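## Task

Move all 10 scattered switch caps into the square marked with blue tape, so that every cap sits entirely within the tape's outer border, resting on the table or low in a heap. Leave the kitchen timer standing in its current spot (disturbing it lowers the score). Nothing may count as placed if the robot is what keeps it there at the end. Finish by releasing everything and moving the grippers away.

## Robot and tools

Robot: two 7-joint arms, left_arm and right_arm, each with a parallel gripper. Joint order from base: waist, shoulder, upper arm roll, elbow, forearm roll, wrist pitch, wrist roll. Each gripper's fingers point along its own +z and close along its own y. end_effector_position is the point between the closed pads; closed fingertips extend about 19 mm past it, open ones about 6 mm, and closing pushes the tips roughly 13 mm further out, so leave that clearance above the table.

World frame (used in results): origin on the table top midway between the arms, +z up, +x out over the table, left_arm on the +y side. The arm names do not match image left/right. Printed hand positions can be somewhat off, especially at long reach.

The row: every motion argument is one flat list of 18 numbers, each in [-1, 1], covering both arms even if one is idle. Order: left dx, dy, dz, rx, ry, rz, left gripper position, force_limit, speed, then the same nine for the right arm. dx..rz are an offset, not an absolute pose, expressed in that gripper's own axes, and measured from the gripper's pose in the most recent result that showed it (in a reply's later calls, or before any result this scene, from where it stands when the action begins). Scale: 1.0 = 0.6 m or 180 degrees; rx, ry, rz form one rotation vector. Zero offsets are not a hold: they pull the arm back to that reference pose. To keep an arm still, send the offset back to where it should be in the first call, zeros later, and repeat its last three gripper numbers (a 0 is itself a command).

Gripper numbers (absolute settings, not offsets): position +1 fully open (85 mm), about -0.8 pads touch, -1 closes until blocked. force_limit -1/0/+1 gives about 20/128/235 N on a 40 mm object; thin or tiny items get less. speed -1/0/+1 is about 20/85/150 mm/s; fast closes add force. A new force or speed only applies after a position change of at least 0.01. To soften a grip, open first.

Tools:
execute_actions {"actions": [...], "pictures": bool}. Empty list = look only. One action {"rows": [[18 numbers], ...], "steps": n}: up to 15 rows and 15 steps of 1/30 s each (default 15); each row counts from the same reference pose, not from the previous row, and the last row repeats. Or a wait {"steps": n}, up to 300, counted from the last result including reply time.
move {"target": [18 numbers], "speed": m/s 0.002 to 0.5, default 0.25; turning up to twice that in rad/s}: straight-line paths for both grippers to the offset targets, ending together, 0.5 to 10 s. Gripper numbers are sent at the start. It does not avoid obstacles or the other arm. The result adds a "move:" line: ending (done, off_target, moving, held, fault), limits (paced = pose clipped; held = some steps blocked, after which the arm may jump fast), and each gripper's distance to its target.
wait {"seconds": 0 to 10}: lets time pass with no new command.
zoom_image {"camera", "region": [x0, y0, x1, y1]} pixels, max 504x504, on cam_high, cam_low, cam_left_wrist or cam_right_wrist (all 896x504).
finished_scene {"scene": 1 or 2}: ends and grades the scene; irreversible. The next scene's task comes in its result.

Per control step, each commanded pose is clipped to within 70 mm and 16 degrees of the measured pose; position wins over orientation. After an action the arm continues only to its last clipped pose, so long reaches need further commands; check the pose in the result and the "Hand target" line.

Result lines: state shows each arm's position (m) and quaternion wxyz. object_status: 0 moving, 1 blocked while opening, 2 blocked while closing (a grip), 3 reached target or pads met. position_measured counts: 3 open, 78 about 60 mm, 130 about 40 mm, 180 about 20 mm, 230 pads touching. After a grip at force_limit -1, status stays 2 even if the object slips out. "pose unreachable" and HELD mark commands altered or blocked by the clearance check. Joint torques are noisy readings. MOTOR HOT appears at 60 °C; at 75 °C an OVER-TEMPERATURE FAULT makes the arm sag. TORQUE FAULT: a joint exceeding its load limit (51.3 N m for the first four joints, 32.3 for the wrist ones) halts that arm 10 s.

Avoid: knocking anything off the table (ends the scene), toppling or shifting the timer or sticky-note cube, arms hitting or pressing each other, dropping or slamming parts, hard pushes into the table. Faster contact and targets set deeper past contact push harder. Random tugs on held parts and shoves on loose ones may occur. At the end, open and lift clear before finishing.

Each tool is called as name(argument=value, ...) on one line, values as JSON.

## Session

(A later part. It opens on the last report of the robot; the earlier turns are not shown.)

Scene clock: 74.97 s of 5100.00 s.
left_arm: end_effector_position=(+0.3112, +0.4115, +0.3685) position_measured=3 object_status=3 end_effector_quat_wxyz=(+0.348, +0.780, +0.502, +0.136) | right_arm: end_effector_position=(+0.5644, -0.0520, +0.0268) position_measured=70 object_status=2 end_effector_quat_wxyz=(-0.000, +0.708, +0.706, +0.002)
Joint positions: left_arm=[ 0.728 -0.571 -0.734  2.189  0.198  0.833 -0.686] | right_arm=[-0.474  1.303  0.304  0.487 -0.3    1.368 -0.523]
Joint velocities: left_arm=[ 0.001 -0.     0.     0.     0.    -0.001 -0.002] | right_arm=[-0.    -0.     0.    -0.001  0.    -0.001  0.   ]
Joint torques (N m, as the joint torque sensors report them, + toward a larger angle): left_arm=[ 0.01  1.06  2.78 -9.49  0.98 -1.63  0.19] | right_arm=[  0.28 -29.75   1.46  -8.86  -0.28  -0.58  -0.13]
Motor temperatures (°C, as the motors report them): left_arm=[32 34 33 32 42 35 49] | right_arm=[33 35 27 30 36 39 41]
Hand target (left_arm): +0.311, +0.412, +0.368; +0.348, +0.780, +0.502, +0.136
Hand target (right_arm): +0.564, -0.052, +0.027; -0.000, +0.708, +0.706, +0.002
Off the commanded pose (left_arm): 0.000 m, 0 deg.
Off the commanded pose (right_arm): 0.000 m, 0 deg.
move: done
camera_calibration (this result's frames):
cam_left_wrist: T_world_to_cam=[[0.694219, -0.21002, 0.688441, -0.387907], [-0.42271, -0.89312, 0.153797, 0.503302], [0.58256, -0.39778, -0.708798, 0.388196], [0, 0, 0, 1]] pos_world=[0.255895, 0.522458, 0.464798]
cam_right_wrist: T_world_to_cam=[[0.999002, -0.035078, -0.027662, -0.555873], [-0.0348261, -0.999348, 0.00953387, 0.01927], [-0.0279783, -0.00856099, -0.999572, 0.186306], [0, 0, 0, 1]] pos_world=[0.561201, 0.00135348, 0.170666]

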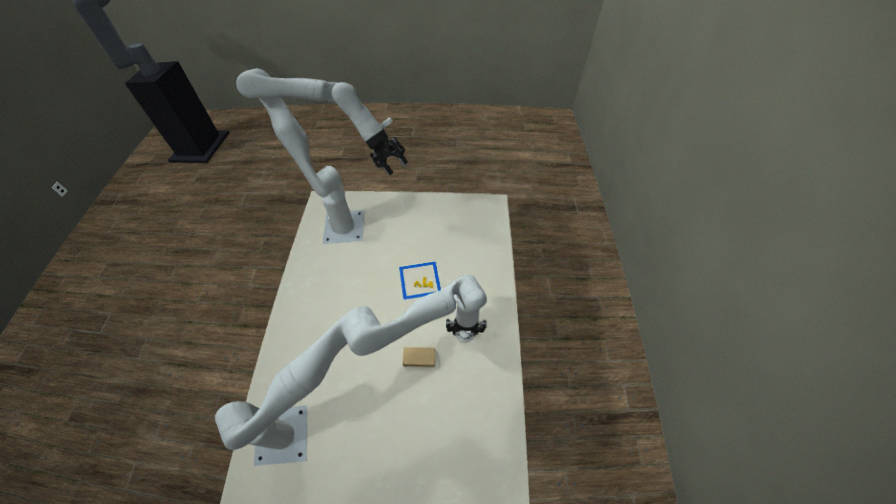

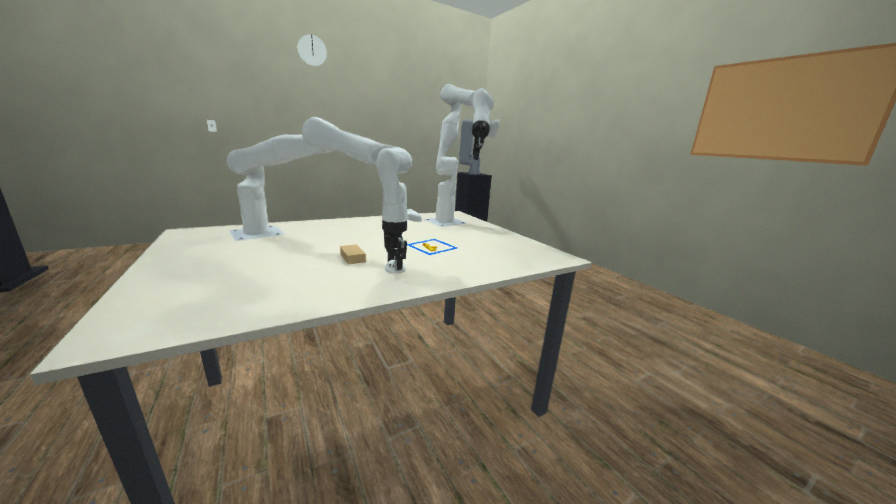

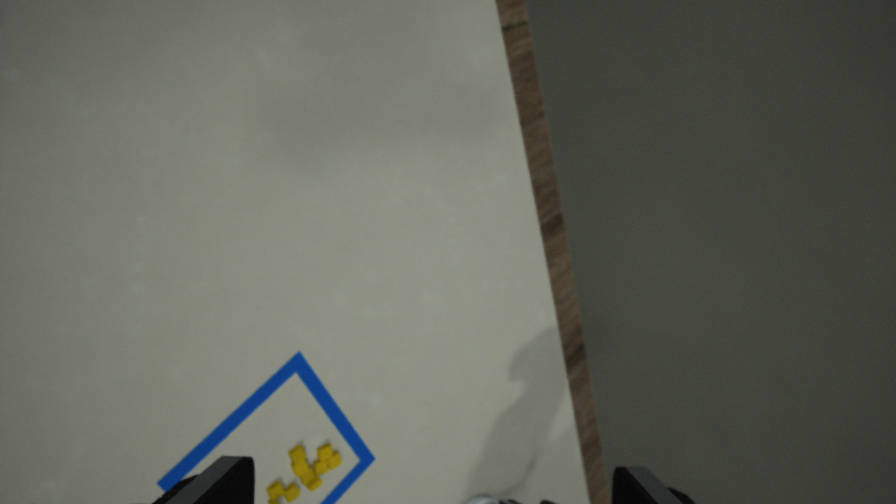

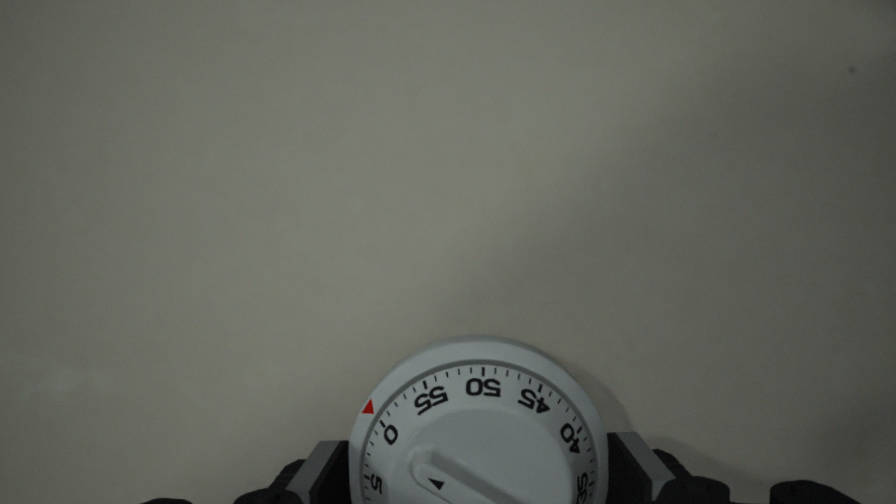

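move(target=[0,0,0,0,0,0,1,0,0,0,-0.2,0.001,0,0,0,-1,-0.7,-0.5], speed=0.1)

move(target=[0,0,0,0,0,0,1,0,0,0,0,0,0,0,0,1,0,0])

move(target=[0,0,0,0,0,0,1,0,0,0,0,-0.25,0,0,0,1,0,0])

finished_scene(scene=1)

Scene clock: 81.67 s of 5100.00 s.
left_arm: end_effector_position=(+0.3112, +0.4115, +0.3685) position_measured=3 object_status=3 end_effector_quat_wxyz=(+0.348, +0.780, +0.502, +0.136) | right_arm: end_effector_position=(+0.4442, -0.0522, +0.0252) position_measured=70 object_status=2 end_effector_quat_wxyz=(-0.000, +0.708, +0.707, +0.002)
Joint positions: left_arm=[ 0.728 -0.571 -0.734  2.189  0.198  0.833 -0.686] | right_arm=[-0.659  1.019  0.292  1.171 -0.299  0.988 -0.527]
Joint velocities: left_arm=[ 0.002  0.     0.     0.    -0.     0.001 -0.   ] | right_arm=[-0.003 -0.007 -0.001  0.001 -0.    -0.002 -0.   ]
Joint torques (N m, as the joint torque sensors report them, + toward a larger angle): left_arm=[-0.34  1.37  2.91 -9.4   0.83 -1.37  0.11] | right_arm=[  0.18 -25.68   2.33  -7.58  -0.31  -0.62  -0.14]
Motor temperatures (°C, as the motors report them): left_arm=[32 34 33 32 42 35 49] | right_arm=[33 35 27 30 36 39 41]
Hand target (left_arm): +0.311, +0.412, +0.368; +0.348, +0.780, +0.502, +0.136
Hand target (right_arm): +0.444, -0.052, +0.026; -0.000, +0.707, +0.707, +0.002
Off the commanded pose (left_arm): 0.000 m, 0 deg.
Off the commanded pose (right_arm): 0.001 m, 0 deg.
After step 90, 2.13 s passed at rest.
move: done
camera_calibration (this result's frames):
cam_left_wrist: T_world_to_cam=[[0.694219, -0.210019, 0.688442, -0.387908], [-0.422709, -0.89312, 0.153797, 0.503303], [0.582562, -0.397779, -0.708797, 0.388196], [0, 0, 0, 1]] pos_world=[0.255896, 0.522458, 0.464798]
cam_right_wrist: T_world_to_cam=[[0.999016, -0.034146, -0.0282979, -0.435758], [-0.0338708, -0.999375, 0.010149, 0.014503], [-0.0286267, -0.0091805, -0.999548, 0.181583], [0, 0, 0, 1]] pos_world=[0.441019, 0.00128154, 0.169023]

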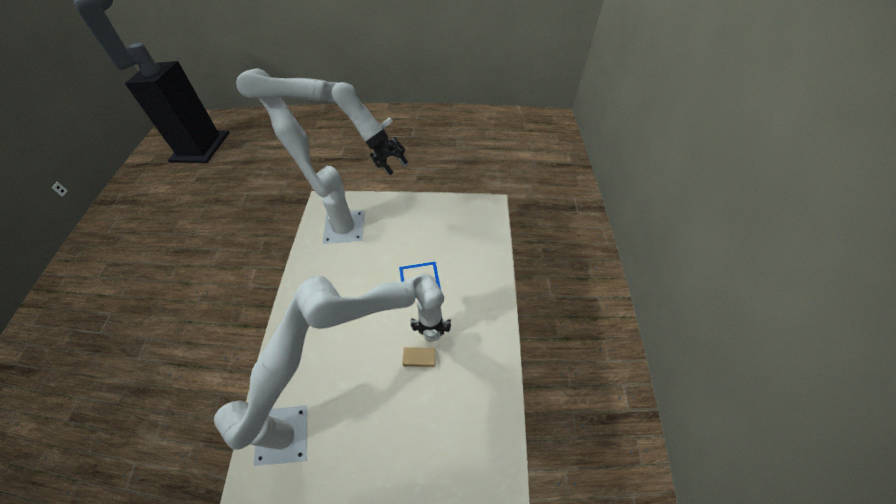

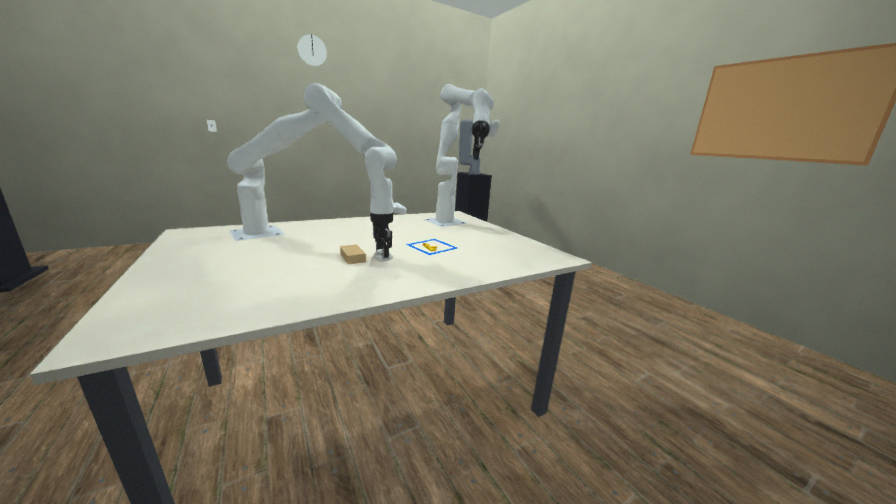

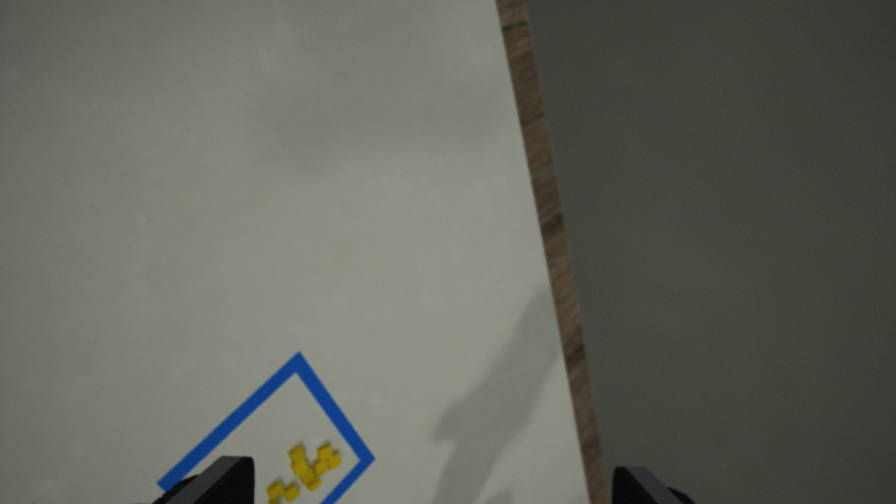

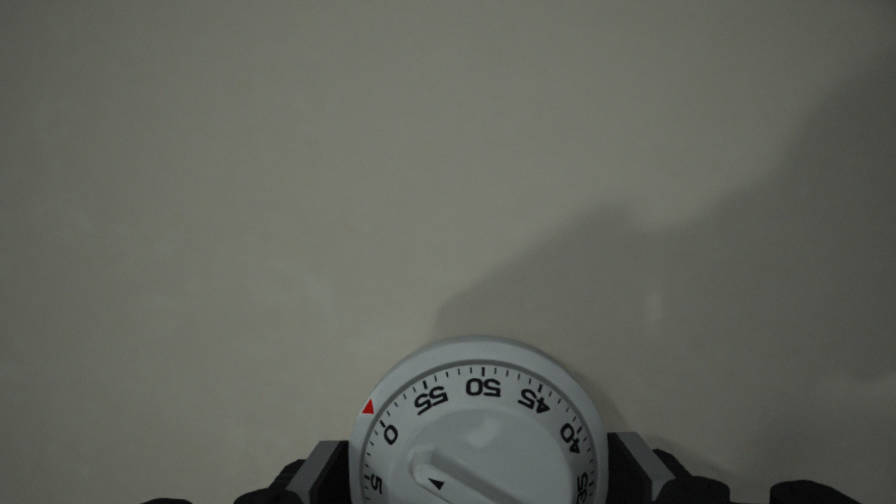

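Scene clock: 82.33 s of 5100.00 s.
left_arm: end_effector_position=(+0.3112, +0.4115, +0.3685) position_measured=3 object_status=3 end_effector_quat_wxyz=(+0.348, +0.780, +0.502, +0.136) | right_arm: end_effector_position=(+0.4442, -0.0522, +0.0252) position_measured=3 object_status=0 end_effector_quat_wxyz=(-0.000, +0.708, +0.707, +0.002)
Joint positions: left_arm=[ 0.728 -0.571 -0.734  2.189  0.198  0.833 -0.686] | right_arm=[-0.659  1.019  0.292  1.171 -0.299  0.988 -0.527]
Joint velocities: left_arm=[ 0.001 -0.    -0.    -0.     0.    -0.     0.001] | right_arm=[ 0. -0.  0. -0. -0.  0. -0.]
Joint torques (N m, as the joint torque sensors report them, + toward a larger angle): left_arm=[-0.01  1.23  3.39 -9.57  1.08 -1.54  0.18] | right_arm=[  0.19 -25.21   2.2   -7.42  -0.25  -0.55  -0.11]
Motor temperatures (°C, as the motors report them): left_arm=[32 34 33 32 42 35 49] | right_arm=[33 35 27 30 36 39 41]
Hand target (left_arm): +0.311, +0.412, +0.368; +0.348, +0.780, +0.502, +0.136
Hand target (right_arm): +0.444, -0.052, +0.025; -0.000, +0.708, +0.707, +0.002
Off the commanded pose (left_arm): 0.000 m, 0 deg.
Off the commanded pose (right_arm): 0.000 m, 0 deg.
move: done
camera_calibration (this result's frames):
cam_left_wrist: T_world_to_cam=[[0.694218, -0.210018, 0.688443, -0.387909], [-0.422708, -0.893121, 0.153796, 0.503303], [0.582563, -0.397778, -0.708797, 0.388195], [0, 0, 0, 1]] pos_world=[0.255896, 0.522458, 0.464799]
cam_right_wrist: T_world_to_cam=[[0.999016, -0.0341455, -0.0282913, -0.435761], [-0.0338705, -0.999375, 0.0101427, 0.0145051], [-0.0286199, -0.00917449, -0.999548, 0.181584], [0, 0, 0, 1]] pos_world=[0.44102, 0.00128269, 0.169027]

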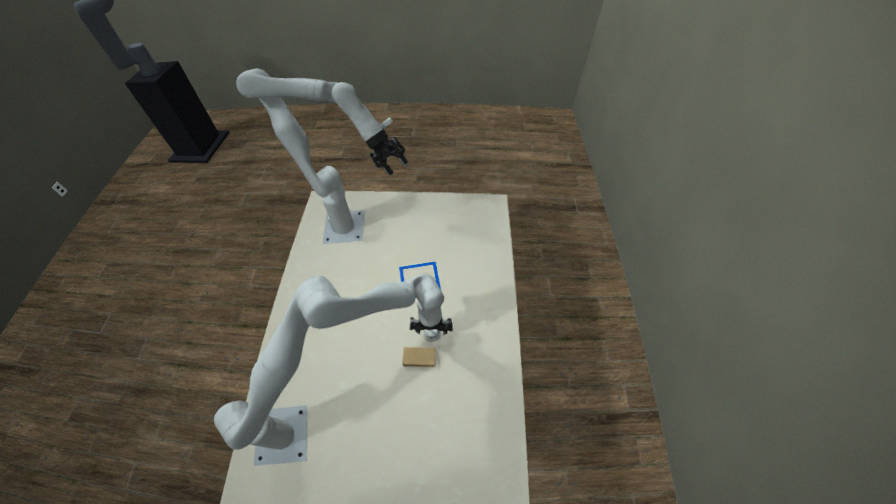

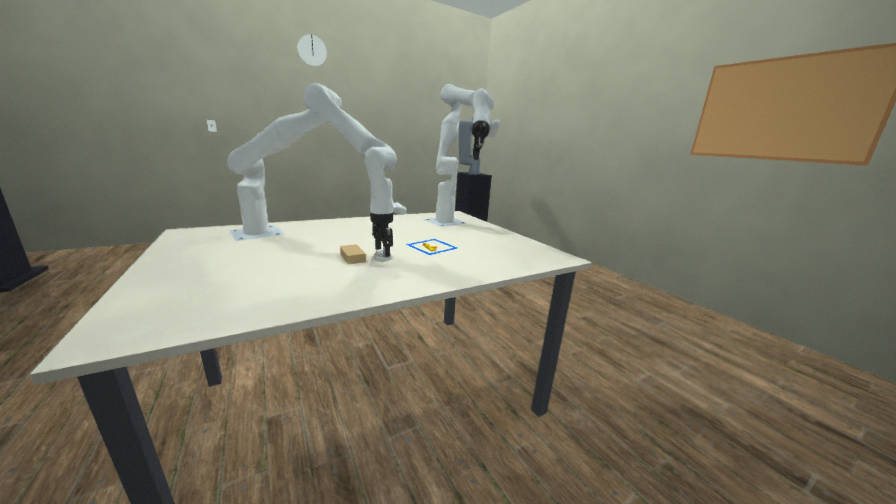

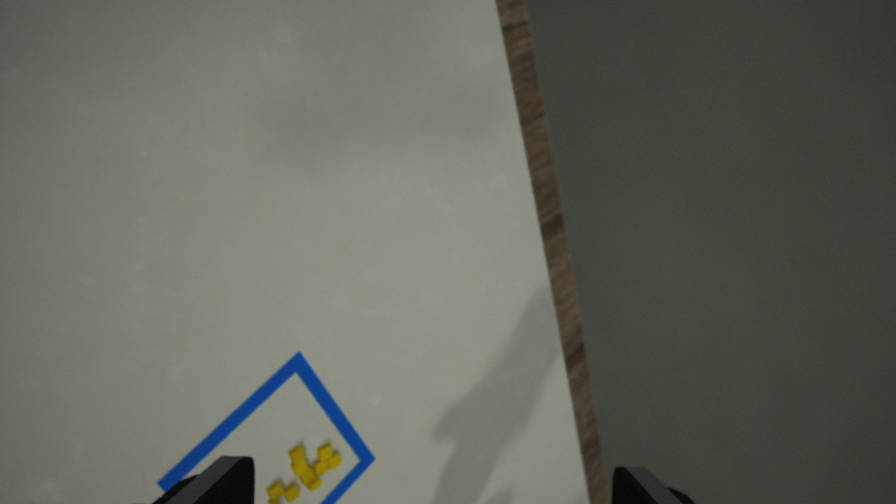

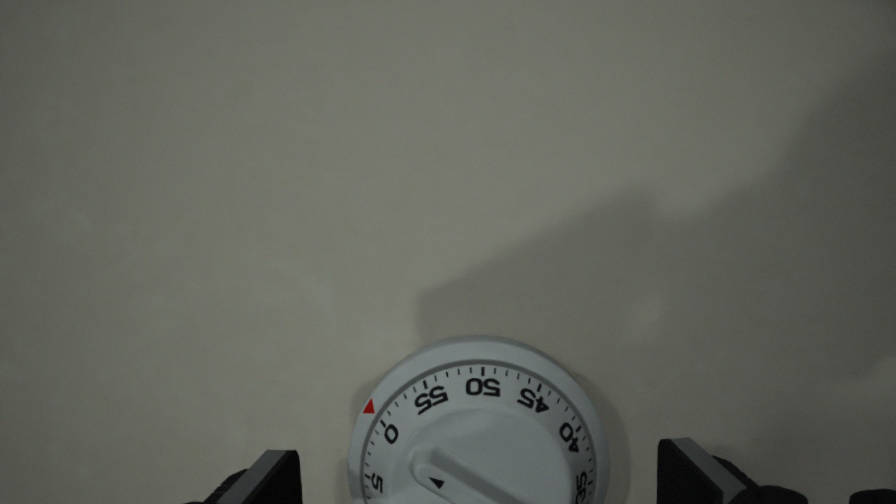

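Scene clock: 83.33 s of 5100.00 s.
left_arm: end_effector_position=(+0.3112, +0.4115, +0.3685) position_measured=3 object_status=3 end_effector_quat_wxyz=(+0.348, +0.780, +0.502, +0.136) | right_arm: end_effector_position=(+0.4437, -0.0529, +0.1753) position_measured=3 object_status=3 end_effector_quat_wxyz=(+0.000, +0.708, +0.707, +0.002)
Joint positions: left_arm=[ 0.728 -0.571 -0.734  2.189  0.198  0.833 -0.686] | right_arm=[-0.665  0.849  0.334  1.014 -0.257  1.311 -0.566]
Joint velocities: left_arm=[ 0.001 -0.    -0.     0.     0.     0.    -0.   ] | right_arm=[ 0.     0.     0.    -0.001  0.001  0.002 -0.002]
Joint torques (N m, as the joint torque sensors report them, + toward a larger angle): left_arm=[-0.23  1.21  2.69 -9.44  0.82 -1.13  0.42] | right_arm=[  0.35 -24.31   2.04  -8.63  -0.31  -0.51  -0.19]
Motor temperatures (°C, as the motors report them): left_arm=[32 34 33 32 42 35 49] | right_arm=[33 35 27 30 36 39 41]
Hand target (left_arm): +0.311, +0.412, +0.368; +0.348, +0.780, +0.502, +0.136
Hand target (right_arm): +0.444, -0.053, +0.175; +0.000, +0.708, +0.707, +0.002
Off the commanded pose (left_arm): 0.000 m, 0 deg.
Off the commanded pose (right_arm): 0.000 m, 0 deg.
move: done
camera_calibration (this result's frames):
cam_left_wrist: T_world_to_cam=[[0.694217, -0.210017, 0.688444, -0.387911], [-0.422707, -0.893121, 0.153796, 0.503304], [0.582564, -0.397778, -0.708796, 0.388194], [0, 0, 0, 1]] pos_world=[0.255896, 0.522459, 0.464799]
cam_right_wrist: T_world_to_cam=[[0.999016, -0.0345012, -0.02787, -0.431171], [-0.0342211, -0.999359, 0.0104656, 0.0123674], [-0.0282133, -0.00950157, -0.999557, 0.331329], [0, 0, 0, 1]] pos_world=[0.440518, 0.000631747, 0.319036]

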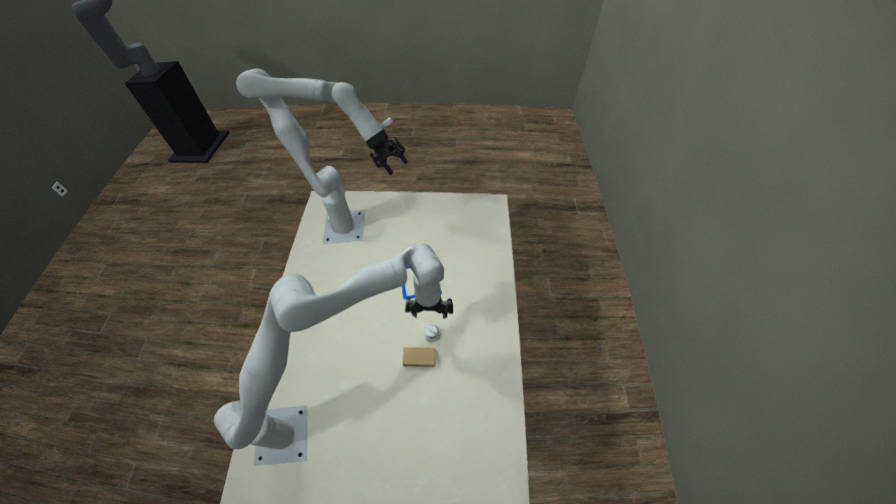

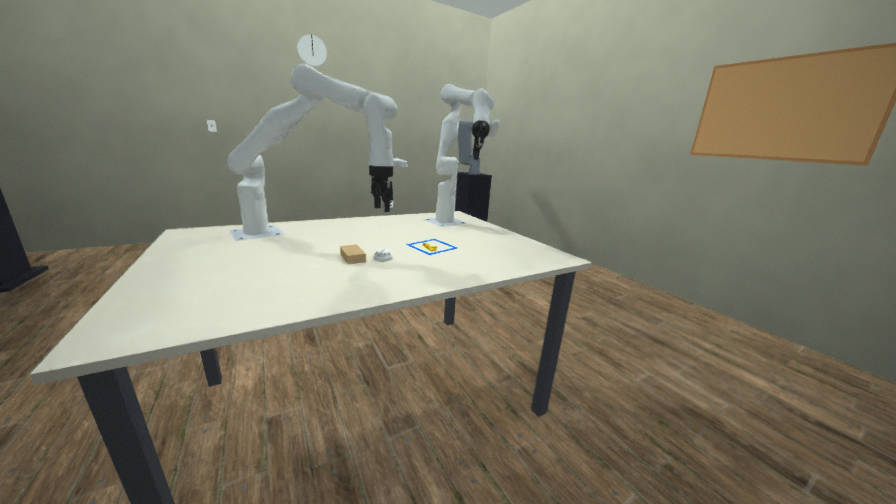

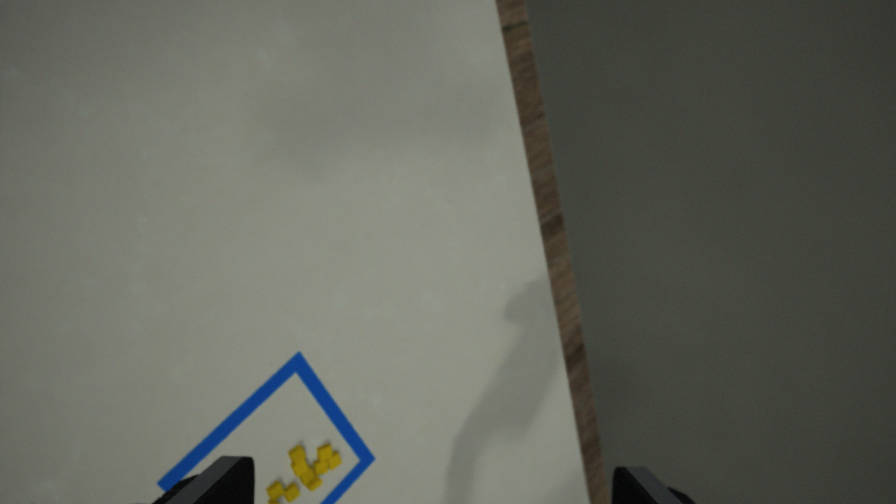

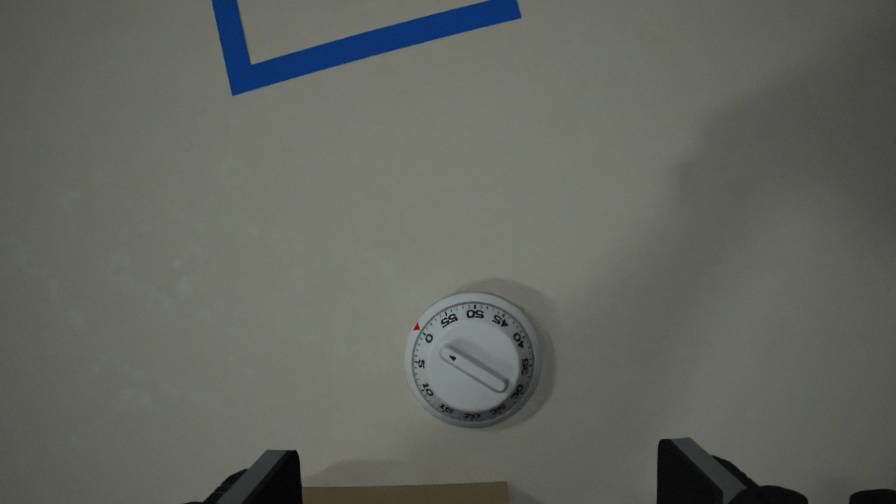

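The scene is finished: the task was done.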